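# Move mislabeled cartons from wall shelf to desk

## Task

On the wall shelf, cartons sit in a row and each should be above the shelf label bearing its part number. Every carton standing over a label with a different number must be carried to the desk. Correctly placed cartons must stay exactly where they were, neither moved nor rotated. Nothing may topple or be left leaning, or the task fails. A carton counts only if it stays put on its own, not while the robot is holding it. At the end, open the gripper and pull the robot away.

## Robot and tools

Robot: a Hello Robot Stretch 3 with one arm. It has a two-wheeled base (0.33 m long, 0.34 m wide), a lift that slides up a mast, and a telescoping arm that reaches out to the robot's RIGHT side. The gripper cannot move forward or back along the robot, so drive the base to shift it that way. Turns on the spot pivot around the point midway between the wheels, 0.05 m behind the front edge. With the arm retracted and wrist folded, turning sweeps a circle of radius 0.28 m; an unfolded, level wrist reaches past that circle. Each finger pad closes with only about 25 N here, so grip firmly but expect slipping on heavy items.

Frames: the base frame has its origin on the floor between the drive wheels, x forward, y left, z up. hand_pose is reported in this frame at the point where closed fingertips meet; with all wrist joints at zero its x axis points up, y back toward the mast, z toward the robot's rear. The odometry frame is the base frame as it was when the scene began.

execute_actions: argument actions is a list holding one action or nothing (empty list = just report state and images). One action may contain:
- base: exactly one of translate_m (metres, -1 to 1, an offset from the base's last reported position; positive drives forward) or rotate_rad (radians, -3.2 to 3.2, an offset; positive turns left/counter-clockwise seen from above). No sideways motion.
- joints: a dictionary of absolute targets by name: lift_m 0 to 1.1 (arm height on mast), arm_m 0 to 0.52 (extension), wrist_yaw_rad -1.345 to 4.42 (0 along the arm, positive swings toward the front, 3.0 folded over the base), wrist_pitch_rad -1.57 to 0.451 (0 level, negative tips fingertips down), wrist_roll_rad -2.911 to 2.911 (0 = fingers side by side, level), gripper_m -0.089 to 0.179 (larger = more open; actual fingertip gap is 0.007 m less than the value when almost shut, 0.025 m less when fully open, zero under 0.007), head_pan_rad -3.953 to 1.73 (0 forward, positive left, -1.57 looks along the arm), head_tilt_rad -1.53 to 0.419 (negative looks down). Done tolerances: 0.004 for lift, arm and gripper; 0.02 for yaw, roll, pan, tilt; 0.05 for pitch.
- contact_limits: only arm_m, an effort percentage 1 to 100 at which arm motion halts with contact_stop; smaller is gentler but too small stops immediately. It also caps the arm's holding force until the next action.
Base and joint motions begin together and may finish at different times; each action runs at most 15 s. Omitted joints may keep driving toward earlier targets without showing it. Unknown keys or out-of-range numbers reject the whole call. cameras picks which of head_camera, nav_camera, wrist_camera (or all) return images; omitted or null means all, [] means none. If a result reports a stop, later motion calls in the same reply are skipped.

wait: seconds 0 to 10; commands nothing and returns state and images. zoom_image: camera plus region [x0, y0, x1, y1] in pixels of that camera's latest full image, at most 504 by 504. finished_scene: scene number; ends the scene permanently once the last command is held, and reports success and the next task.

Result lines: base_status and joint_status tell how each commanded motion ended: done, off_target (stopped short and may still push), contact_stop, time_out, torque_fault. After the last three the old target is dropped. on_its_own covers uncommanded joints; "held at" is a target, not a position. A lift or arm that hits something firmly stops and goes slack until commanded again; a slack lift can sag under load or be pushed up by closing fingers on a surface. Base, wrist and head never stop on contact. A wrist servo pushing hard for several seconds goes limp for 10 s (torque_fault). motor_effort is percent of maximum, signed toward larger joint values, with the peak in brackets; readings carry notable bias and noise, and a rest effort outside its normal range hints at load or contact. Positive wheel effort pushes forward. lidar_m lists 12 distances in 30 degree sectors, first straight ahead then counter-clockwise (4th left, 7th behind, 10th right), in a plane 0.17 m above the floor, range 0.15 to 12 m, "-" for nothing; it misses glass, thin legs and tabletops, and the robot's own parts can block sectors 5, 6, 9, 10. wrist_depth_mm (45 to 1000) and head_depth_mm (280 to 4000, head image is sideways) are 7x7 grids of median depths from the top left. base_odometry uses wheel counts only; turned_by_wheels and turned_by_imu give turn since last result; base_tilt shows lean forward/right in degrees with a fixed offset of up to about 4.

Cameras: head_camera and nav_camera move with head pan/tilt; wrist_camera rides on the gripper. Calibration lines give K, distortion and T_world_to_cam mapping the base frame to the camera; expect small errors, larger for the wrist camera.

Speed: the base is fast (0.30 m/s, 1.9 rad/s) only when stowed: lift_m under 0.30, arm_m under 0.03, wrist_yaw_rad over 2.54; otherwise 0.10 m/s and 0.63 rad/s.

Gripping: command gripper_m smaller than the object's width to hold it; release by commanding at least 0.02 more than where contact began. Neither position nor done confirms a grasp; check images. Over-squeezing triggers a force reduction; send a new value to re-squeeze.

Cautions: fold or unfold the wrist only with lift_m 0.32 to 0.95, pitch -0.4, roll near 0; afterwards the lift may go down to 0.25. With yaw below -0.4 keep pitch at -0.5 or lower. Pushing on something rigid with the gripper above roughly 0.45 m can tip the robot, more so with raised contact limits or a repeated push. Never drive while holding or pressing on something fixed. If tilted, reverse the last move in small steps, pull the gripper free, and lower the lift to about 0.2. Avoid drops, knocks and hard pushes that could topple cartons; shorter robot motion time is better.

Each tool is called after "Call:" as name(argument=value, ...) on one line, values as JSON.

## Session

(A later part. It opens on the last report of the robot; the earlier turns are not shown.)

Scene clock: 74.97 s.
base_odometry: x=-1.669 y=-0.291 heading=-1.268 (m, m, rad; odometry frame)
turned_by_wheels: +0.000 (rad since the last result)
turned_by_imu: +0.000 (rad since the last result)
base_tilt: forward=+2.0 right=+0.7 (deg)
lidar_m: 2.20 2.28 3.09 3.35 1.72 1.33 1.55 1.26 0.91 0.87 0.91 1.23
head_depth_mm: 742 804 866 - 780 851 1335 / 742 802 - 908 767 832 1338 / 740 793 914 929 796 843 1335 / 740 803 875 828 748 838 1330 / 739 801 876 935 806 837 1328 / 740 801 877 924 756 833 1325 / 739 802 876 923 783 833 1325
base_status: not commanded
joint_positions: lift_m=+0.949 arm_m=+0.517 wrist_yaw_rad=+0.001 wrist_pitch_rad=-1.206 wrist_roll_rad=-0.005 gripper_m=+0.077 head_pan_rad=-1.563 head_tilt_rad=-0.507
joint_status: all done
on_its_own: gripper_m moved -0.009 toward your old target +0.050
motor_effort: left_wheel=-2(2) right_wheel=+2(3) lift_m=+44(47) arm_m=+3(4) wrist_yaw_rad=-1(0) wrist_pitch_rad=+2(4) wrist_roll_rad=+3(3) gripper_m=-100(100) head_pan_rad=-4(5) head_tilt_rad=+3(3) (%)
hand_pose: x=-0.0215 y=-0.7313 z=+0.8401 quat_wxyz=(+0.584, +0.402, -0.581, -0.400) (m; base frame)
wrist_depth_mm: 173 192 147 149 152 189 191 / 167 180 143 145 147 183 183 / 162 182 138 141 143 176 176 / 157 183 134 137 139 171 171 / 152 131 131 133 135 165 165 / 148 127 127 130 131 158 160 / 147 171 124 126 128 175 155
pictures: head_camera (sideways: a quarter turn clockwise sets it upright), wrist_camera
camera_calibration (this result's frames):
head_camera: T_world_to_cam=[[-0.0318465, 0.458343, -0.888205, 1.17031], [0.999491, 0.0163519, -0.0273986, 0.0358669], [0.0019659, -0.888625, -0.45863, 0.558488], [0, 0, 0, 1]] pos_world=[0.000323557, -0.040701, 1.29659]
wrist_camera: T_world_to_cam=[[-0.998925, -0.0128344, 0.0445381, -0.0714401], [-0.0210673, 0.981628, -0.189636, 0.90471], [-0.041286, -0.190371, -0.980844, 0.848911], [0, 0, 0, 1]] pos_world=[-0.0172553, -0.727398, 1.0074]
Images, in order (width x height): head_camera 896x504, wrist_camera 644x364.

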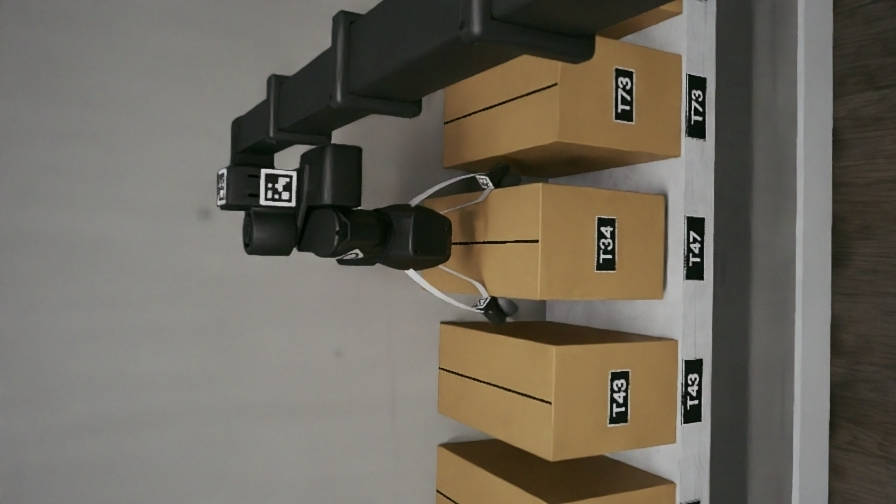

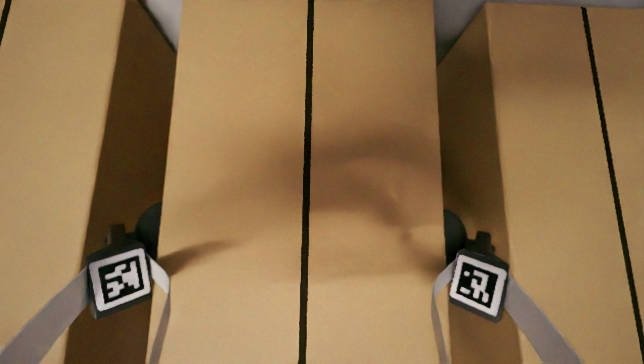

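Call:
execute_actions(actions=[{"joints":{"lift_m":1.1}}], cameras=[])

Call:
execute_actions(actions=[{"joints":{"arm_m":0.1}}], cameras=["head_camera"])

Call:
execute_actions(actions=[{"base":{"rotate_rad":1.552},"joints":{"head_pan_rad":0,"head_tilt_rad":-0.5}}], cameras=[])

Call:
execute_actions(actions=[{"base":{"translate_m":1.0}}], cameras=[])

Call:
execute_actions(actions=[{"base":{"translate_m":1.0}}])

Scene clock: 83.63 s.
base_odometry: x=-1.669 y=-0.291 heading=-1.268 (m, m, rad; odometry frame)
turned_by_wheels: +0.000 (rad since the last result)
turned_by_imu: -0.002 (rad since the last result)
base_tilt: forward=+2.0 right=+0.8 (deg)
lidar_m: 2.20 2.27 3.08 3.35 1.72 1.33 1.55 1.26 0.91 0.88 0.91 1.23
head_depth_mm: - 803 877 940 810 849 1336 / 725 802 878 926 766 831 1335 / - 811 853 691 902 868 1333 / 733 803 793 670 894 866 1332 / 738 801 870 931 890 865 1324 / 739 802 875 924 757 833 1322 / 738 803 874 922 782 832 1322
base_status: not commanded
joint_positions: lift_m=+1.099 arm_m=+0.517 wrist_yaw_rad=+0.001 wrist_pitch_rad=-1.206 wrist_roll_rad=-0.005 gripper_m=+0.097 head_pan_rad=-1.563 head_tilt_rad=-0.507
joint_status: all done
on_its_own: gripper_m is held at +0.096, not at your +0.050, by its stall guard, which is not easing now
motor_effort: left_wheel=-2(2) right_wheel=+3(3) lift_m=+44(46) arm_m=+3(3) wrist_yaw_rad=-1(1) wrist_pitch_rad=+3(3) wrist_roll_rad=+3(3) gripper_m=-60(66) head_pan_rad=-4(5) head_tilt_rad=+3(3) (%)
hand_pose: x=-0.0215 y=-0.7312 z=+0.9900 quat_wxyz=(+0.584, +0.402, -0.580, -0.400) (m; base frame)
wrist_depth_mm: 224 223 147 149 152 218 218 / 298 294 143 144 148 286 284 / 327 318 138 140 143 349 344 / 314 306 134 136 139 330 333 / 302 131 131 133 134 319 325 / 305 127 127 129 131 312 312 / 279 279 124 126 128 297 304
pictures: none
No camera images: the call's "cameras" was empty. Leave "cameras" out to get every camera's image.

Scene clock: 87.90 s.
base_odometry: x=-1.669 y=-0.291 heading=-1.268 (m, m, rad; odometry frame)
turned_by_wheels: +0.000 (rad since the last result)
turned_by_imu: -0.001 (rad since the last result)
base_tilt: forward=+1.9 right=+0.8 (deg)
lidar_m: 2.20 2.27 3.08 3.35 1.72 1.33 1.55 1.26 0.91 0.88 0.91 1.24
head_depth_mm: - - - 954 811 853 1338 / - - - 910 773 346 291 / - - - - - 340 291 / 732 813 864 - - 343 291 / 740 806 875 938 471 342 290 / 739 802 877 925 757 1229 1322 / 739 801 873 924 784 830 1316
base_status: not commanded
joint_positions: lift_m=+1.099 arm_m=+0.100 wrist_yaw_rad=+0.001 wrist_pitch_rad=-1.206 wrist_roll_rad=-0.005 gripper_m=+0.097 head_pan_rad=-1.563 head_tilt_rad=-0.507
joint_status: all done
on_its_own: gripper_m is held at +0.096, not at your +0.050, by its stall guard, which is not easing now
motor_effort: left_wheel=-2(2) right_wheel=+2(3) lift_m=+44(44) arm_m=-4(5) wrist_yaw_rad=-1(1) wrist_pitch_rad=+3(3) wrist_roll_rad=+4(3) gripper_m=-59(60) head_pan_rad=-4(4) head_tilt_rad=+4(3) (%)
hand_pose: x=-0.0215 y=-0.3141 z=+0.9900 quat_wxyz=(+0.584, +0.403, -0.580, -0.400) (m; base frame)
wrist_depth_mm: 489 492 146 149 152 483 800 / - - 143 145 147 592 - / - - 139 141 143 - - / - - 135 137 139 - - / - 131 131 133 135 - - / - 127 128 129 131 - - / - - 124 126 128 - -
pictures: head_camera (sideways: a quarter turn clockwise sets it upright)
camera_calibration (this result's frames):
head_camera: T_world_to_cam=[[-0.0318467, 0.458343, -0.888205, 1.17031], [0.999491, 0.0163523, -0.0273986, 0.0358669], [0.00196622, -0.888625, -0.45863, 0.558488], [0, 0, 0, 1]] pos_world=[0.000323571, -0.040701, 1.29659]
Images, in order (width x height): head_camera 896x504.

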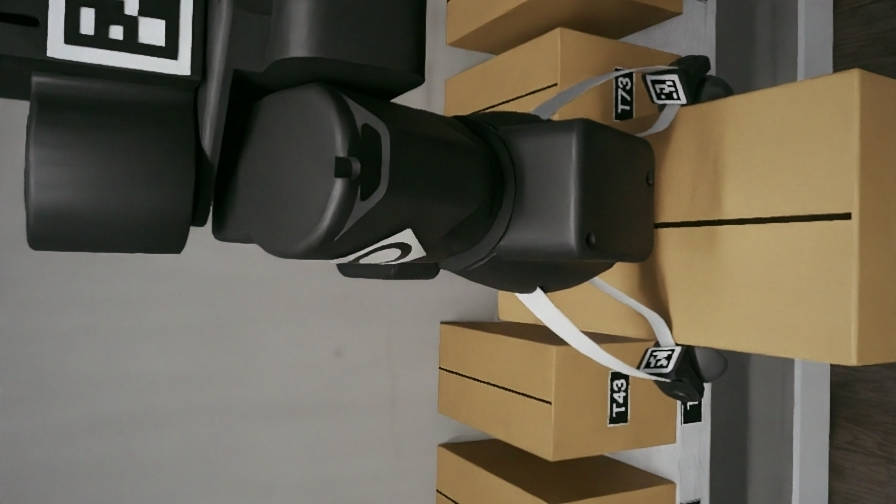

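Scene clock: 91.30 s.
base_odometry: x=-1.669 y=-0.291 heading=+0.284 (m, m, rad; odometry frame)
turned_by_wheels: +1.552 (rad since the last result)
turned_by_imu: +1.571 (rad since the last result)
base_tilt: forward=+1.9 right=+0.9 (deg)
lidar_m: 3.38 1.72 1.33 1.55 1.29 0.92 0.88 0.90 1.21 2.20 2.26 3.02
head_depth_mm: 3515 3758 3963 2803 2084 1661 1379 / 3497 3710 3985 2757 2068 1646 1368 / 3513 3665 - 2762 2065 1647 1366 / 3478 3706 3828 2757 2046 1641 1369 / 3434 3769 3934 2705 2051 1633 1361 / 3399 3701 3949 2729 2028 1629 1355 / 3422 3773 3919 2683 2024 1618 1352
base_status: done
joint_positions: lift_m=+1.099 arm_m=+0.100 wrist_yaw_rad=+0.001 wrist_pitch_rad=-1.206 wrist_roll_rad=-0.005 gripper_m=+0.097 head_pan_rad=-0.007 head_tilt_rad=-0.507
joint_status: all done
on_its_own: gripper_m is held at +0.096, not at your +0.050, by its stall guard, which is not easing now
motor_effort: left_wheel=-3(9) right_wheel=+3(9) lift_m=+44(44) arm_m=-3(4) wrist_yaw_rad=-1(1) wrist_pitch_rad=+3(3) wrist_roll_rad=+3(3) gripper_m=-59(59) head_pan_rad=+3(47) head_tilt_rad=+3(2) (%)
hand_pose: x=-0.0215 y=-0.3141 z=+0.9900 quat_wxyz=(+0.584, +0.403, -0.580, -0.400) (m; base frame)
wrist_depth_mm: - - 147 149 152 - 928 / - - 142 145 148 - 955 / - - 138 141 143 - 948 / - - 134 136 139 - 929 / - 131 131 133 135 - 939 / - 127 127 130 131 - 940 / - - 124 126 128 - 938
pictures: none
No camera images: the call's "cameras" was empty. Leave "cameras" out to get every camera's image.

Scene clock: 102.53 s.
base_odometry: x=-0.709 y=-0.011 heading=+0.284 (m, m, rad; odometry frame)
turned_by_wheels: +0.000 (rad since the last result)
turned_by_imu: +0.001 (rad since the last result)
base_tilt: forward=+2.0 right=+0.8 (deg)
lidar_m: 2.38 2.29 1.48 1.22 1.22 1.95 1.87 1.93 2.27 2.17 2.24 2.78
head_depth_mm: 2565 2753 3064 2815 2084 1649 1378 / 2560 2778 3053 2790 2075 1646 1372 / 2559 2778 3053 2740 2074 1655 1368 / 2525 2720 2994 2650 2060 1639 1364 / 2543 2751 3016 2730 2046 1632 1365 / 2536 2769 3029 2705 2036 1636 1356 / 2535 2729 2989 2674 2019 1628 1354
base_status: done
joint_positions: lift_m=+1.099 arm_m=+0.100 wrist_yaw_rad=+0.001 wrist_pitch_rad=-1.206 wrist_roll_rad=-0.005 gripper_m=+0.097 head_pan_rad=-0.007 head_tilt_rad=-0.507
joint_status: not commanded
on_its_own: gripper_m is held at +0.096, not at your +0.050, by its stall guard, which is not easing now
motor_effort: left_wheel=-3(6) right_wheel=+3(8) lift_m=+44(44) arm_m=-3(3) wrist_yaw_rad=-1(1) wrist_pitch_rad=+3(3) wrist_roll_rad=+3(3) gripper_m=-59(60) head_pan_rad=+3(3) head_tilt_rad=+3(3) (%)
hand_pose: x=-0.0215 y=-0.3141 z=+0.9900 quat_wxyz=(+0.584, +0.403, -0.580, -0.400) (m; base frame)
wrist_depth_mm: - - 147 150 152 - - / - - 143 145 147 - - / - - 138 141 143 - - / - - 134 137 139 - - / - 131 131 133 135 - - / - 127 127 129 131 - - / - - 124 126 128 - -
pictures: none
No camera images: the call's "cameras" was empty. Leave "cameras" out to get every camera's image.

Scene clock: 113.77 s.
base_odometry: x=+0.251 y=+0.269 heading=+0.284 (m, m, rad; odometry frame)
turned_by_wheels: +0.000 (rad since the last result)
turned_by_imu: +0.001 (rad since the last result)
base_tilt: forward=+1.9 right=+0.9 (deg)
lidar_m: 1.39 1.94 1.67 1.22 1.65 1.78 2.86 2.95 2.24 2.14 2.19 1.95
head_depth_mm: 1649 1803 1860 1357 2090 1653 1366 / 1655 1794 1833 1361 2057 1657 1366 / 1653 1784 1814 1343 2068 1647 1367 / 1638 1780 1799 1335 1985 1635 1363 / 1638 1767 1910 2140 2035 1634 1360 / 1630 1774 1929 2131 2024 1628 1350 / 1621 1761 1926 2133 2027 1613 1352
base_status: done
joint_positions: lift_m=+1.099 arm_m=+0.100 wrist_yaw_rad=+0.001 wrist_pitch_rad=-1.206 wrist_roll_rad=-0.005 gripper_m=+0.097 head_pan_rad=-0.007 head_tilt_rad=-0.507
joint_status: not commanded
on_its_own: gripper_m is held at +0.096, not at your +0.050, by its stall guard, which is not easing now
motor_effort: left_wheel=-3(5) right_wheel=+3(9) lift_m=+44(44) arm_m=-4(3) wrist_yaw_rad=-1(0) wrist_pitch_rad=+3(3) wrist_roll_rad=+3(3) gripper_m=-60(61) head_pan_rad=+3(3) head_tilt_rad=+3(3) (%)
hand_pose: x=-0.0215 y=-0.3141 z=+0.9900 quat_wxyz=(+0.584, +0.403, -0.580, -0.400) (m; base frame)
wrist_depth_mm: - - 147 149 152 - - / - - 142 145 148 - - / - - 138 141 143 - - / - - 135 137 139 - - / - 131 131 133 135 - - / - 127 127 129 131 - - / - - 124 126 128 - -
pictures: head_camera (sideways: a quarter turn clockwise sets it upright), nav_camera (sideways: a quarter turn counterclockwise sets it upright), wrist_camera
camera_calibration (this result's frames):
head_camera: T_world_to_cam=[[-0.458761, -0.025099, -0.888205, 1.17291], [-0.00164355, 0.999623, -0.0273986, 0.0419739], [0.888558, -0.0111096, -0.458629, 0.553078], [0, 0, 0, 1]] pos_world=[0.0467117, -0.00637472, 1.29659]
nav_camera: T_world_to_cam=[[0.451985, 0.0310071, 0.891487, -1.12182], [-0.0215708, -0.998724, 0.0456733, -0.00737295], [0.891765, -0.0398738, -0.450739, 0.543098], [0, 0, 0, 1]] pos_world=[0.0225721, 0.0490763, 1.24522]
wrist_camera: T_world_to_cam=[[-0.998925, -0.0128901, 0.0445321, -0.0727747], [-0.0210809, 0.981811, -0.188686, 0.522673], [-0.04129, -0.189421, -0.981027, 1.07589], [0, 0, 0, 1]] pos_world=[-0.0172547, -0.310308, 1.15734]
Images, in order (width x height): head_camera 896x504, nav_camera 672x504, wrist_camera 644x364.

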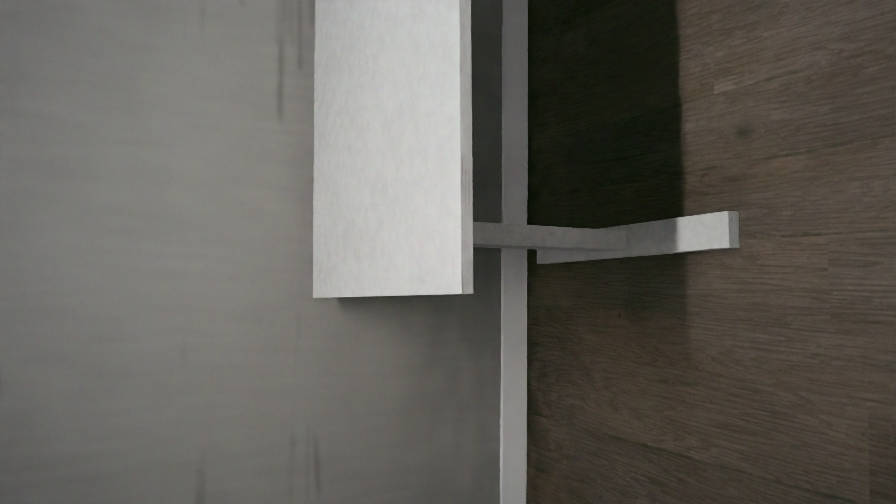

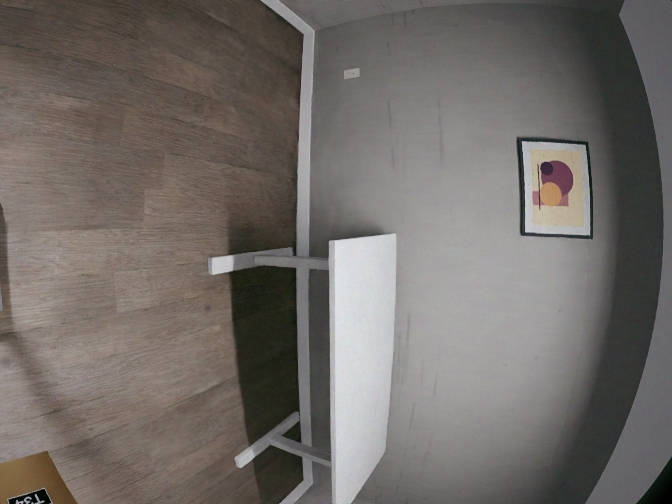

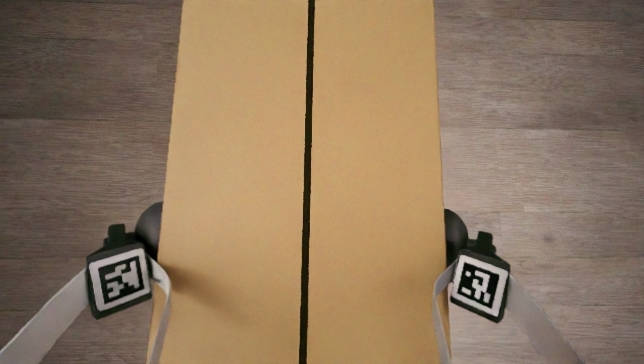

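Call:
execute_actions(actions=[{"base":{"translate_m":0.52}}], cameras=[])

Call:
execute_actions(actions=[{"base":{"rotate_rad":1.552},"joints":{"head_pan_rad":-1.57,"head_tilt_rad":-0.7}}], cameras=[])

Call:
execute_actions(actions=[{"base":{"translate_m":-0.45}}], cameras=[])

Call:
execute_actions(actions=[{"joints":{"arm_m":0.49}}], cameras=["head_camera","nav_camera"])

Scene clock: 125.13 s.
base_odometry: x=+0.750 y=+0.414 heading=+0.283 (m, m, rad; odometry frame)
turned_by_wheels: +0.000 (rad since the last result)
turned_by_imu: +0.000 (rad since the last result)
base_tilt: forward=+2.0 right=+0.7 (deg)
lidar_m: 0.88 1.41 1.68 1.61 1.66 1.73 3.37 3.10 2.23 2.11 1.61 1.43
head_depth_mm: 1187 1285 1407 1231 919 780 1377 / 1178 1281 1395 1225 911 775 1366 / 1176 1279 1396 1213 910 771 1369 / 1171 1277 1389 1206 904 766 1335 / 1173 1271 1383 1485 1638 1553 1362 / 1166 1277 1380 1516 1699 1624 1349 / 1166 1259 1380 1524 1683 1624 1352
base_status: done
joint_positions: lift_m=+1.099 arm_m=+0.100 wrist_yaw_rad=+0.001 wrist_pitch_rad=-1.206 wrist_roll_rad=-0.005 gripper_m=+0.097 head_pan_rad=-0.007 head_tilt_rad=-0.507
joint_status: not commanded
on_its_own: gripper_m is held at +0.096, not at your +0.050, by its stall guard, which is not easing now
motor_effort: left_wheel=-3(5) right_wheel=+3(10) lift_m=+44(44) arm_m=-3(4) wrist_yaw_rad=-1(1) wrist_pitch_rad=+3(3) wrist_roll_rad=+3(3) gripper_m=-61(60) head_pan_rad=+3(3) head_tilt_rad=+3(3) (%)
hand_pose: x=-0.0215 y=-0.3141 z=+0.9900 quat_wxyz=(+0.584, +0.403, -0.580, -0.400) (m; base frame)
wrist_depth_mm: - - 147 149 152 - - / - - 143 145 148 - - / - - 138 140 143 - - / - - 134 136 139 - - / - 131 131 133 134 - - / - 128 127 129 131 - - / - - 124 126 128 - -
pictures: none
No camera images: the call's "cameras" was empty. Leave "cameras" out to get every camera's image.

Scene clock: 128.53 s.
base_odometry: x=+0.750 y=+0.414 heading=+1.835 (m, m, rad; odometry frame)
turned_by_wheels: +1.552 (rad since the last result)
turned_by_imu: +1.571 (rad since the last result)
base_tilt: forward=+2.1 right=+0.9 (deg)
lidar_m: 1.61 1.39 1.74 3.35 3.15 2.24 2.12 1.60 1.43 0.87 1.40 1.69
head_depth_mm: - - 1177 910 809 1435 1238 / - - 1177 884 347 316 1209 / - - - - 346 316 407 / 1184 1327 - 388 345 314 407 / 1200 1345 1480 429 345 321 1164 / 1192 1340 1511 1727 1652 1410 1224 / 1191 1325 1510 1728 1668 1410 1219
base_status: done
joint_positions: lift_m=+1.099 arm_m=+0.100 wrist_yaw_rad=+0.001 wrist_pitch_rad=-1.206 wrist_roll_rad=-0.005 gripper_m=+0.097 head_pan_rad=-1.563 head_tilt_rad=-0.691
joint_status: all done
on_its_own: gripper_m is held at +0.096, not at your +0.050, by its stall guard, which is not easing now
motor_effort: left_wheel=-3(9) right_wheel=+4(9) lift_m=+44(44) arm_m=-4(4) wrist_yaw_rad=-1(1) wrist_pitch_rad=+3(3) wrist_roll_rad=+3(3) gripper_m=-60(60) head_pan_rad=-4(46) head_tilt_rad=-3(21) (%)
hand_pose: x=-0.0215 y=-0.3141 z=+0.9900 quat_wxyz=(+0.584, +0.403, -0.580, -0.400) (m; base frame)
wrist_depth_mm: - - 146 149 153 520 523 / - - 142 144 148 503 516 / - - 138 140 143 - - / - - 134 136 139 - - / - 131 131 133 135 - - / - 127 127 129 131 - - / - - 124 126 128 - -
pictures: none
No camera images: the call's "cameras" was empty. Leave "cameras" out to get every camera's image.

Scene clock: 134.10 s.
base_odometry: x=+0.868 y=-0.020 heading=+1.835 (m, m, rad; odometry frame)
turned_by_wheels: +0.000 (rad since the last result)
turned_by_imu: -0.002 (rad since the last result)
base_tilt: forward=+2.1 right=+0.8 (deg)
lidar_m: 2.06 1.79 2.46 3.33 2.50 1.77 1.67 1.72 1.27 1.38 0.94 1.89
head_depth_mm: - - 1175 914 1613 1439 1243 / - - 1175 883 347 316 1215 / - - - - 346 315 407 / 1202 1336 - 388 345 314 406 / 1215 1362 1156 429 345 321 1163 / 1208 1353 1148 897 1558 1416 1224 / 1209 1349 1140 891 1310 1384 1218
base_status: done
joint_positions: lift_m=+1.099 arm_m=+0.100 wrist_yaw_rad=+0.001 wrist_pitch_rad=-1.206 wrist_roll_rad=-0.005 gripper_m=+0.097 head_pan_rad=-1.563 head_tilt_rad=-0.691
joint_status: not commanded
on_its_own: gripper_m is held at +0.096, not at your +0.050, by its stall guard, which is not easing now
motor_effort: left_wheel=-2(9) right_wheel=+3(4) lift_m=+44(44) arm_m=-4(3) wrist_yaw_rad=-1(1) wrist_pitch_rad=+3(3) wrist_roll_rad=+3(3) gripper_m=-59(59) head_pan_rad=-4(5) head_tilt_rad=-4(4) (%)
hand_pose: x=-0.0215 y=-0.3141 z=+0.9900 quat_wxyz=(+0.584, +0.403, -0.580, -0.400) (m; base frame)
wrist_depth_mm: 485 483 147 149 152 520 527 / 468 474 143 145 148 504 530 / - - 138 140 143 - - / - - 134 137 139 - - / - 131 131 133 134 - - / - 127 127 129 131 - - / - - 124 126 128 - -
pictures: none
No camera images: the call's "cameras" was empty. Leave "cameras" out to get every camera's image.

Scene clock: 138.17 s.
base_odometry: x=+0.868 y=-0.020 heading=+1.835 (m, m, rad; odometry frame)
turned_by_wheels: +0.000 (rad since the last result)
turned_by_imu: -0.001 (rad since the last result)
base_tilt: forward=+1.9 right=+0.9 (deg)
lidar_m: 2.06 1.79 2.46 3.33 2.50 1.78 1.67 1.72 1.28 1.38 0.94 1.89
head_depth_mm: 1230 1376 1175 912 1613 1430 1240 / 1233 1375 1174 910 1620 1434 1236 / 1222 792 644 855 1571 1428 1237 / 1222 711 632 824 1561 1421 1229 / 1215 1342 1107 872 1547 1412 1226 / 1212 1352 1147 891 1550 1409 1222 / 1203 1346 1142 892 1317 1381 1216
base_status: not commanded
joint_positions: lift_m=+1.099 arm_m=+0.490 wrist_yaw_rad=+0.001 wrist_pitch_rad=-1.207 wrist_roll_rad=-0.004 gripper_m=+0.097 head_pan_rad=-1.563 head_tilt_rad=-0.691
joint_status: all done
on_its_own: gripper_m is held at +0.096, not at your +0.050, by its stall guard, which is not easing now
motor_effort: left_wheel=-2(3) right_wheel=+3(4) lift_m=+44(44) arm_m=+3(5) wrist_yaw_rad=-1(1) wrist_pitch_rad=+3(3) wrist_roll_rad=+3(3) gripper_m=-60(61) head_pan_rad=-4(3) head_tilt_rad=-4(3) (%)
hand_pose: x=-0.0215 y=-0.7034 z=+0.9900 quat_wxyz=(+0.584, +0.402, -0.580, -0.400) (m; base frame)
wrist_depth_mm: 475 487 147 149 152 520 528 / 461 467 142 144 148 498 507 / 447 449 138 141 143 482 488 / 430 437 135 137 139 469 468 / 420 131 131 133 135 452 457 / 408 127 127 129 131 442 438 / 394 397 124 126 128 428 428
pictures: head_camera (sideways: a quarter turn clockwise sets it upright), nav_camera (sideways: a quarter turn counterclockwise sets it upright)
camera_calibration (this result's frames):
head_camera: T_world_to_cam=[[-0.0330174, 0.613563, -0.788955, 1.0409], [0.999454, 0.0212123, -0.02533, 0.0331678], [0.00119405, -0.789361, -0.613928, 0.760544], [0, 0, 0, 1]] pos_world=[0.000309956, -0.0390162, 1.28898]
nav_camera: T_world_to_cam=[[0.0388307, -0.607419, 0.793432, -0.991445], [-0.998867, -0.00173558, 0.047556, -0.0038512], [-0.0275093, -0.79438, -0.606798, 0.75175], [0, 0, 0, 1]] pos_world=[0.0553318, -0.00505345, 1.24299]
Images, in order (width x height): head_camera 896x504, nav_camera 672x504.

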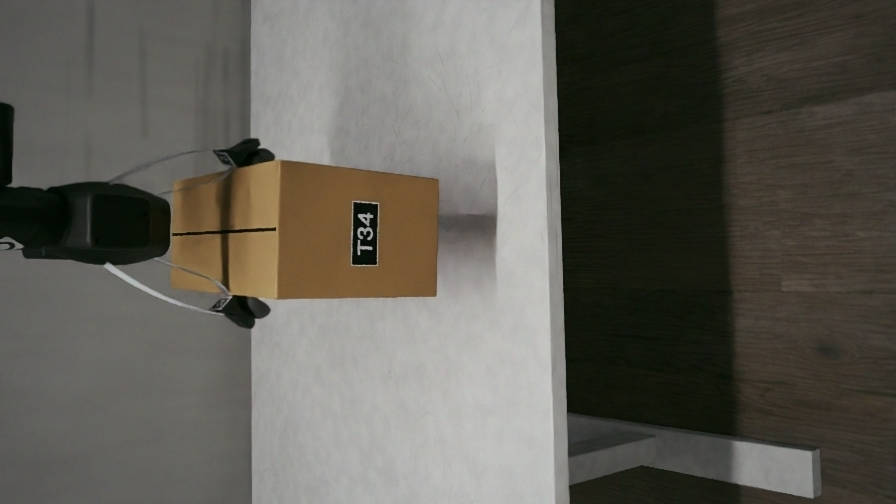

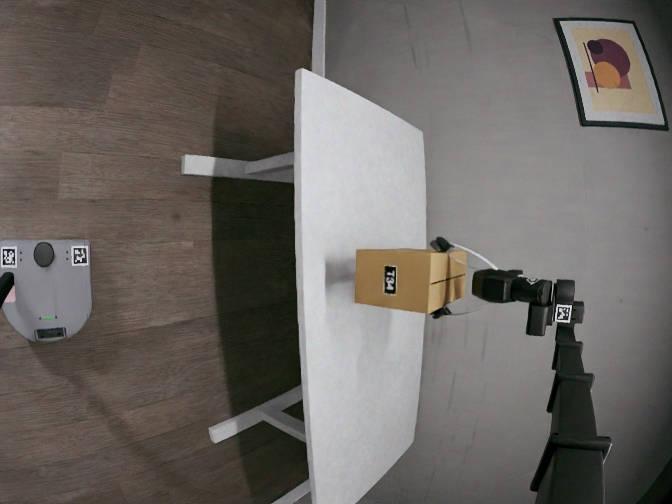

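Call:
execute_actions(actions=[{"joints":{"lift_m":0.985}}], cameras=[])

Call:
execute_actions(actions=[{"joints":{"lift_m":0.955}}], cameras=["head_camera"])

Scene clock: 142.67 s.
base_odometry: x=+0.868 y=-0.020 heading=+1.835 (m, m, rad; odometry frame)
turned_by_wheels: +0.000 (rad since the last result)
turned_by_imu: -0.001 (rad since the last result)
base_tilt: forward=+2.0 right=+0.7 (deg)
lidar_m: 2.05 1.78 2.45 3.33 2.50 1.77 1.67 1.72 1.27 1.38 0.94 1.88
head_depth_mm: 1202 - 1128 911 1621 1435 1236 / 1175 1406 1172 909 1612 1438 1246 / - 1392 1046 780 1570 1429 1232 / 1200 1366 743 725 1560 1428 1228 / 1217 1351 1149 872 1553 1421 1227 / 1207 1347 1148 894 1551 1418 1224 / 1210 1349 1141 888 1310 1374 1216
base_status: not commanded
joint_positions: lift_m=+0.986 arm_m=+0.490 wrist_yaw_rad=+0.001 wrist_pitch_rad=-1.207 wrist_roll_rad=-0.004 gripper_m=+0.097 head_pan_rad=-1.563 head_tilt_rad=-0.691
joint_status: all done
on_its_own: gripper_m is held at +0.096, not at your +0.050, by its stall guard, which is not easing now
motor_effort: left_wheel=-3(2) right_wheel=+4(3) lift_m=+16(40) arm_m=+4(4) wrist_yaw_rad=-1(1) wrist_pitch_rad=+3(3) wrist_roll_rad=+3(3) gripper_m=-60(61) head_pan_rad=-4(4) head_tilt_rad=-5(4) (%)
hand_pose: x=-0.0215 y=-0.7034 z=+0.8763 quat_wxyz=(+0.584, +0.402, -0.580, -0.400) (m; base frame)
wrist_depth_mm: 351 357 147 149 152 381 388 / 338 343 143 144 147 368 376 / 330 333 138 141 143 355 359 / 317 321 134 137 139 342 348 / 306 131 130 133 135 331 335 / 299 127 127 130 131 325 324 / 292 290 124 126 128 309 316
pictures: none
No camera images: the call's "cameras" was empty. Leave "cameras" out to get every camera's image.

Scene clock: 143.83 s.
base_odometry: x=+0.868 y=-0.020 heading=+1.835 (m, m, rad; odometry frame)
turned_by_wheels: +0.000 (rad since the last result)
turned_by_imu: -0.001 (rad since the last result)
base_tilt: forward=+1.8 right=+0.8 (deg)
lidar_m: 2.06 1.78 2.45 3.35 2.50 1.77 1.67 1.71 1.28 1.38 0.94 1.89
head_depth_mm: 1213 - 1128 886 1616 1438 1241 / 1191 1398 1173 911 1617 1435 1238 / 1172 1419 1039 775 1569 1427 1236 / 1203 1351 760 728 1565 1431 1235 / 1219 1359 1178 872 1564 1416 1226 / 1213 1351 1152 897 1545 1412 1225 / 1204 1354 1143 889 1321 1382 1215
base_status: not commanded
joint_positions: lift_m=+0.973 arm_m=+0.490 wrist_yaw_rad=+0.001 wrist_pitch_rad=-1.203 wrist_roll_rad=-0.004 gripper_m=+0.097 head_pan_rad=-1.563 head_tilt_rad=-0.692
joint_status: lift_m contact_stop (moved -0.013 of -0.031)
on_its_own: gripper_m is held at +0.096, not at your +0.050, by its stall guard, which is not easing now; lift_m is slack since a contact_stop, until your next command for it (your +0.955 is given up)
motor_effort: left_wheel=+0(5) right_wheel=+2(3) lift_m=+28(29) arm_m=+3(4) wrist_yaw_rad=-1(1) wrist_pitch_rad=+1(7) wrist_roll_rad=+2(3) gripper_m=-62(61) head_pan_rad=-5(4) head_tilt_rad=-3(5) (%)
hand_pose: x=-0.0215 y=-0.7043 z=+0.8638 quat_wxyz=(+0.585, +0.401, -0.581, -0.399) (m; base frame)
wrist_depth_mm: 343 346 150 152 156 371 374 / 333 335 145 147 150 357 368 / 321 325 139 141 145 345 351 / 309 311 135 136 139 333 337 / 300 130 130 132 134 323 328 / 289 125 126 128 129 314 316 / 283 282 122 124 125 300 307
pictures: head_camera (sideways: a quarter turn clockwise sets it upright)
camera_calibration (this result's frames):
head_camera: T_world_to_cam=[[-0.0330207, 0.61392, -0.788677, 1.04054], [0.999454, 0.0212248, -0.0253238, 0.0331597], [0.00119268, -0.789083, -0.614286, 0.76101], [0, 0, 0, 1]] pos_world=[0.000309949, -0.0390104, 1.28896]
Images, in order (width x height): head_camera 896x504.

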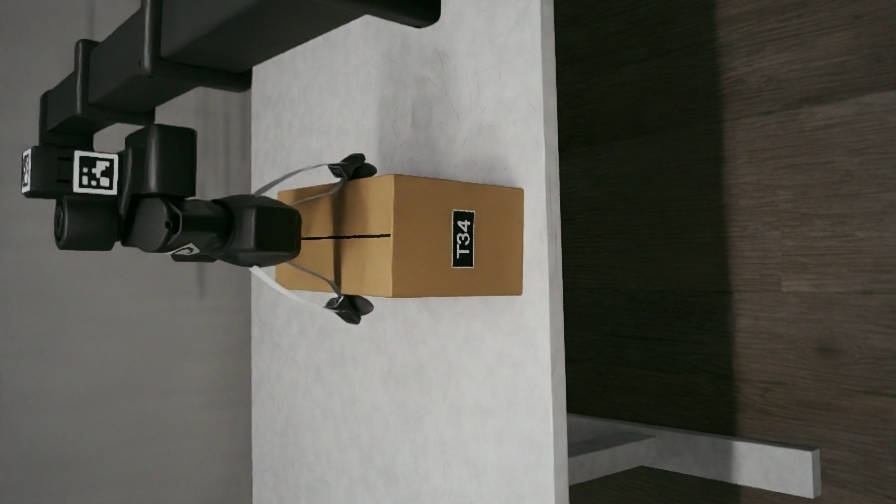

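Call:
execute_actions(actions=[{"joints":{"gripper_m":0.16,"lift_m":0.976}}], cameras=[])

Call:
wait(seconds=0.7)

Call:
execute_actions(actions=[{"joints":{"lift_m":1.1}}], cameras=[])

Call:
execute_actions(actions=[{"joints":{"arm_m":0.0}}])

Scene clock: 147.83 s.
base_odometry: x=+0.868 y=-0.020 heading=+1.835 (m, m, rad; odometry frame)
turned_by_wheels: +0.000 (rad since the last result)
turned_by_imu: -0.001 (rad since the last result)
base_tilt: forward=+2.0 right=+0.9 (deg)
lidar_m: 2.06 1.79 2.45 3.33 2.50 1.77 1.67 1.72 1.27 1.38 0.94 1.89
head_depth_mm: 1216 - 1127 899 1613 1436 1242 / 1192 1396 1175 910 1611 1431 1238 / - 1413 1077 775 1573 1432 1233 / 1201 1352 759 727 1559 1419 1232 / 1215 1354 1159 871 1561 1415 1223 / 1213 1348 1141 894 1553 1405 1226 / 1204 1347 1137 889 1314 1382 1223
base_status: not commanded
joint_positions: lift_m=+0.976 arm_m=+0.490 wrist_yaw_rad=+0.001 wrist_pitch_rad=-1.203 wrist_roll_rad=-0.004 gripper_m=+0.147 head_pan_rad=-1.563 head_tilt_rad=-0.692
joint_status: gripper_m off_target (ended at +0.147, target +0.160); the others done
motor_effort: left_wheel=-1(1) right_wheel=+1(2) lift_m=+39(39) arm_m=+3(3) wrist_yaw_rad=-1(1) wrist_pitch_rad=+1(2) wrist_roll_rad=+3(3) gripper_m=+100(100) head_pan_rad=-4(5) head_tilt_rad=-4(4) (%)
hand_pose: x=-0.0215 y=-0.7042 z=+0.8665 quat_wxyz=(+0.585, +0.401, -0.581, -0.399) (m; base frame)
wrist_depth_mm: 342 346 149 152 155 370 376 / 329 332 144 146 149 359 363 / 318 323 139 141 144 342 349 / 308 311 134 136 139 332 337 / 299 130 130 132 134 323 324 / 293 125 126 128 130 - 316 / 282 282 122 124 126 299 307
pictures: none
No camera images: the call's "cameras" was empty. Leave "cameras" out to get every camera's image.

Scene clock: 148.53 s.
base_odometry: x=+0.868 y=-0.020 heading=+1.835 (m, m, rad; odometry frame)
turned_by_wheels: +0.000 (rad since the last result)
turned_by_imu: +0.000 (rad since the last result)
base_tilt: forward=+2.0 right=+0.9 (deg)
lidar_m: 2.06 1.79 2.46 3.33 2.51 1.77 1.67 1.71 1.27 1.38 0.94 1.88
head_depth_mm: 1209 - 1124 897 1616 1437 1242 / 1190 1399 1174 909 1614 1432 1232 / - 1411 1077 776 1569 1420 1234 / 1199 1345 759 726 1557 1424 1231 / 1216 1363 1153 869 1559 1416 1227 / 1210 1351 1148 892 1546 1409 1228 / 1214 1347 1135 890 1322 1381 1222
base_status: not commanded
joint_positions: lift_m=+0.976 arm_m=+0.490 wrist_yaw_rad=+0.001 wrist_pitch_rad=-1.203 wrist_roll_rad=-0.004 gripper_m=+0.160 head_pan_rad=-1.563 head_tilt_rad=-0.692
joint_status: gripper_m off_target (ended at +0.147, target +0.160); the others done
on_its_own: gripper_m moved +0.013 to your old target +0.160
motor_effort: left_wheel=+0(1) right_wheel=+1(2) lift_m=+39(39) arm_m=+4(3) wrist_yaw_rad=-1(1) wrist_pitch_rad=+1(2) wrist_roll_rad=+3(3) gripper_m=+1(100) head_pan_rad=-5(5) head_tilt_rad=-4(4) (%)
hand_pose: x=-0.0215 y=-0.7042 z=+0.8665 quat_wxyz=(+0.585, +0.401, -0.581, -0.399) (m; base frame)
wrist_depth_mm: 343 347 148 152 155 369 379 / 331 334 144 146 149 356 362 / 317 321 139 141 144 345 349 / 308 310 135 136 139 334 338 / 299 131 130 132 134 323 326 / 289 126 126 128 130 - 314 / 280 279 122 124 126 301 308
wait: 0.70 s; at rest by 0.27 s
pictures: head_camera (sideways: a quarter turn clockwise sets it upright), nav_camera (sideways: a quarter turn counterclockwise sets it upright), wrist_camera
camera_calibration (this result's frames):
head_camera: T_world_to_cam=[[-0.0330205, 0.613921, -0.788677, 1.04054], [0.999454, 0.0212246, -0.0253238, 0.0331597], [0.00119249, -0.789082, -0.614286, 0.76101], [0, 0, 0, 1]] pos_world=[0.000309939, -0.0390104, 1.28896]
nav_camera: T_world_to_cam=[[0.0388338, -0.607779, 0.793156, -0.991085], [-0.998867, -0.00175788, 0.0475586, -0.00385463], [-0.0275109, -0.794105, -0.607158, 0.752219], [0, 0, 0, 1]] pos_world=[0.0553316, -0.00502669, 1.24298]
wrist_camera: T_world_to_cam=[[-0.998931, -0.012495, 0.0444988, -0.071999], [-0.0208212, 0.981195, -0.191891, 0.884776], [-0.0412643, -0.192612, -0.980407, 0.878004], [0, 0, 0, 1]] pos_world=[-0.0172697, -0.699924, 1.03379]
Images, in order (width x height): head_camera 896x504, nav_camera 672x504, wrist_camera 644x364.

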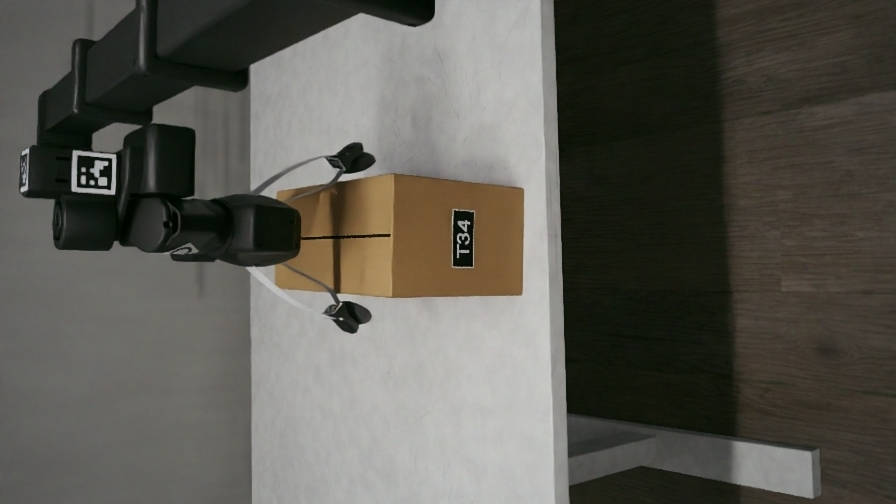

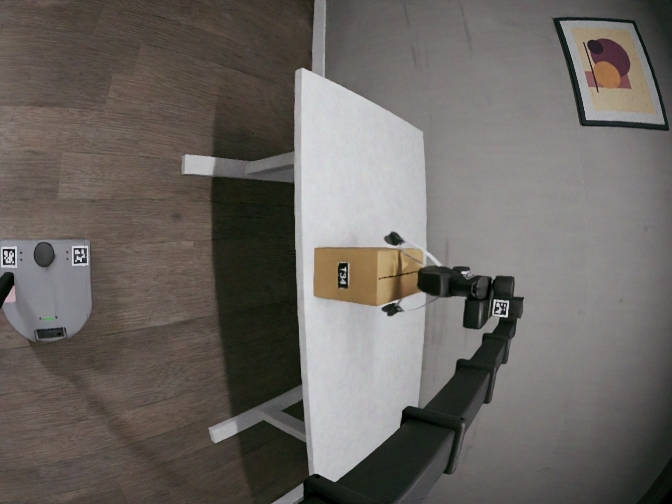

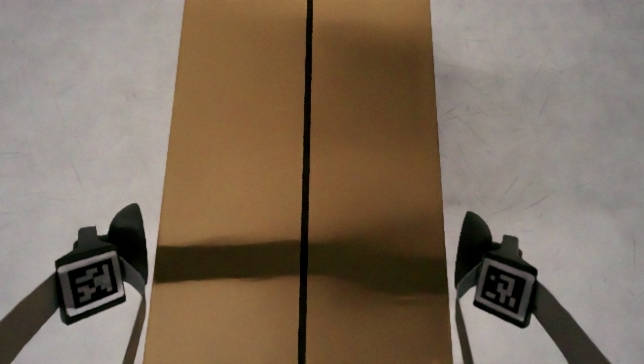

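Scene clock: 150.50 s.
base_odometry: x=+0.868 y=-0.020 heading=+1.835 (m, m, rad; odometry frame)
turned_by_wheels: +0.000 (rad since the last result)
turned_by_imu: +0.000 (rad since the last result)
base_tilt: forward=+1.9 right=+0.9 (deg)
lidar_m: 2.06 1.80 2.45 3.33 2.50 1.78 1.67 1.71 1.28 1.38 0.94 1.88
head_depth_mm: 1221 1378 1178 911 1619 1431 1239 / 1223 1370 1174 908 1615 1427 1235 / 1227 1369 1074 776 1575 1422 1234 / 1209 1386 788 728 1562 1420 1226 / 1213 1358 1149 870 1559 1421 1233 / 1212 1349 1143 895 1539 1414 1226 / 1209 1346 1138 889 1316 1382 1214
base_status: not commanded
joint_positions: lift_m=+1.099 arm_m=+0.490 wrist_yaw_rad=+0.001 wrist_pitch_rad=-1.203 wrist_roll_rad=-0.004 gripper_m=+0.160 head_pan_rad=-1.563 head_tilt_rad=-0.692
joint_status: all done
motor_effort: left_wheel=-1(1) right_wheel=+1(1) lift_m=+43(45) arm_m=+4(3) wrist_yaw_rad=-1(1) wrist_pitch_rad=+1(1) wrist_roll_rad=+3(3) gripper_m=+1(2) head_pan_rad=-4(5) head_tilt_rad=-4(3) (%)
hand_pose: x=-0.0215 y=-0.7042 z=+0.9903 quat_wxyz=(+0.585, +0.401, -0.581, -0.399) (m; base frame)
wrist_depth_mm: 474 489 492 504 513 520 524 / 465 470 475 479 484 501 506 / 450 453 454 273 474 489 490 / 430 435 441 263 456 465 474 / 419 427 257 255 442 453 457 / 408 413 247 248 427 - 440 / 391 399 239 240 416 426 435
pictures: none
No camera images: the call's "cameras" was empty. Leave "cameras" out to get every camera's image.

Scene clock: 155.30 s.
base_odometry: x=+0.868 y=-0.020 heading=+1.835 (m, m, rad; odometry frame)
turned_by_wheels: +0.000 (rad since the last result)
turned_by_imu: -0.001 (rad since the last result)
base_tilt: forward=+2.0 right=+0.8 (deg)
lidar_m: 2.06 1.79 2.46 3.34 2.50 1.77 1.67 1.72 1.27 1.38 0.94 1.89
head_depth_mm: - - - - - - 1237 / - - - - - - 1223 / - - - - - - 1221 / 1238 1363 - - - 1401 1229 / 1219 1356 1151 870 794 1392 1227 / 1210 1352 1150 896 1154 1356 1226 / 1214 1351 1141 889 1316 1384 1220
base_status: not commanded
joint_positions: lift_m=+1.099 arm_m=+0.000 wrist_yaw_rad=+0.001 wrist_pitch_rad=-1.203 wrist_roll_rad=-0.004 gripper_m=+0.160 head_pan_rad=-1.563 head_tilt_rad=-0.692
joint_status: all done
motor_effort: left_wheel=+0(1) right_wheel=+2(1) lift_m=+43(43) arm_m=-3(3) wrist_yaw_rad=+0(1) wrist_pitch_rad=+1(2) wrist_roll_rad=+3(3) gripper_m=+0(2) head_pan_rad=-4(5) head_tilt_rad=-4(3) (%)
hand_pose: x=-0.0215 y=-0.2149 z=+0.9903 quat_wxyz=(+0.585, +0.401, -0.581, -0.399) (m; base frame)
wrist_depth_mm: 488 496 503 515 529 545 553 / - - - - - - - / - - - - - - - / - - - - - - - / - - - - - - - / - - - - - - - / - - - - - - -
pictures: head_camera (sideways: a quarter turn clockwise sets it upright), nav_camera (sideways: a quarter turn counterclockwise sets it upright), wrist_camera
camera_calibration (this result's frames):
head_camera: T_world_to_cam=[[-0.0330207, 0.61392, -0.788677, 1.04054], [0.999454, 0.0212248, -0.0253238, 0.0331597], [0.00119268, -0.789082, -0.614286, 0.76101], [0, 0, 0, 1]] pos_world=[0.000309949, -0.0390104, 1.28896]
nav_camera: T_world_to_cam=[[0.038834, -0.607778, 0.793157, -0.991086], [-0.998867, -0.0017581, 0.0475586, -0.00385463], [-0.0275107, -0.794105, -0.607158, 0.752219], [0, 0, 0, 1]] pos_world=[0.0553316, -0.00502669, 1.24298]
wrist_camera: T_world_to_cam=[[-0.998931, -0.0124947, 0.0444987, -0.0713936], [-0.0208209, 0.981195, -0.191891, 0.42838], [-0.0412643, -0.192612, -0.980407, 1.09364], [0, 0, 0, 1]] pos_world=[-0.0172697, -0.210568, 1.15759]
Images, in order (width x height): head_camera 896x504, nav_camera 672x504, wrist_camera 644x364.

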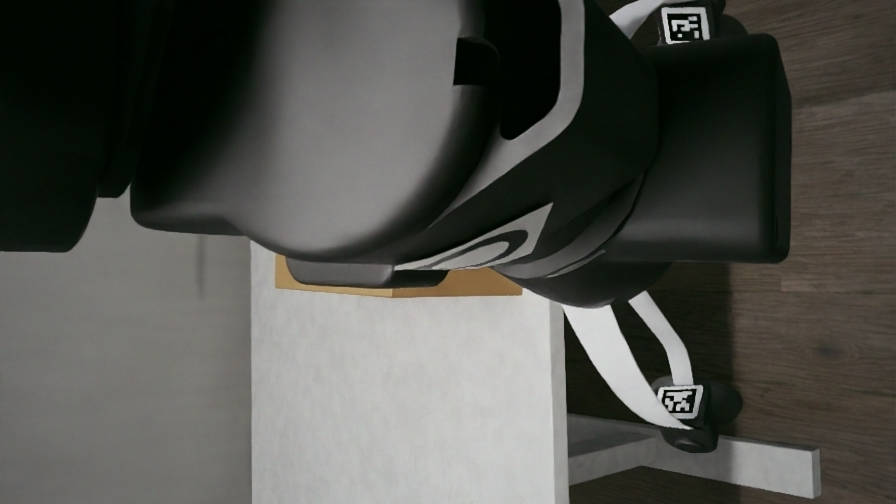

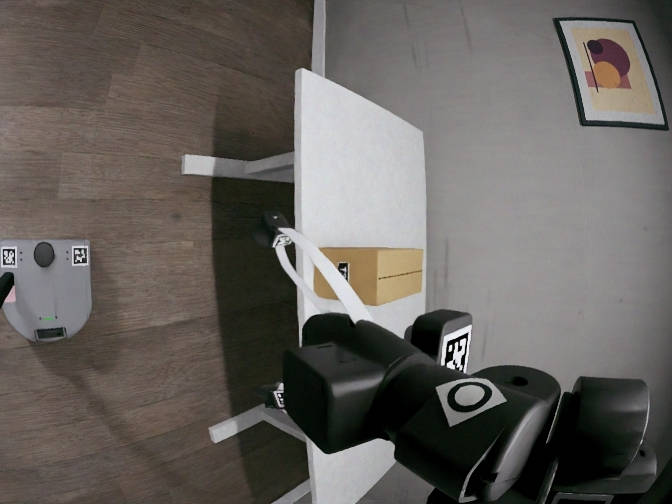

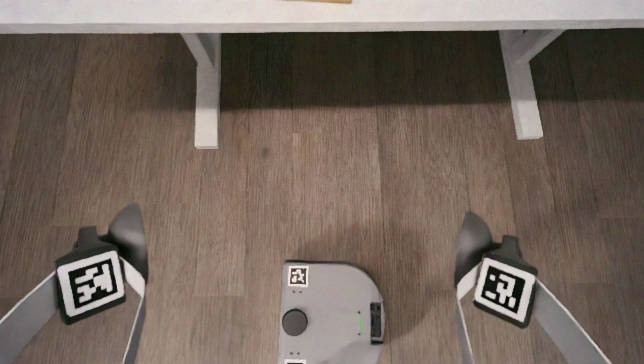

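Call:
finished_scene(scene=2)

The scene is finished: the task was done.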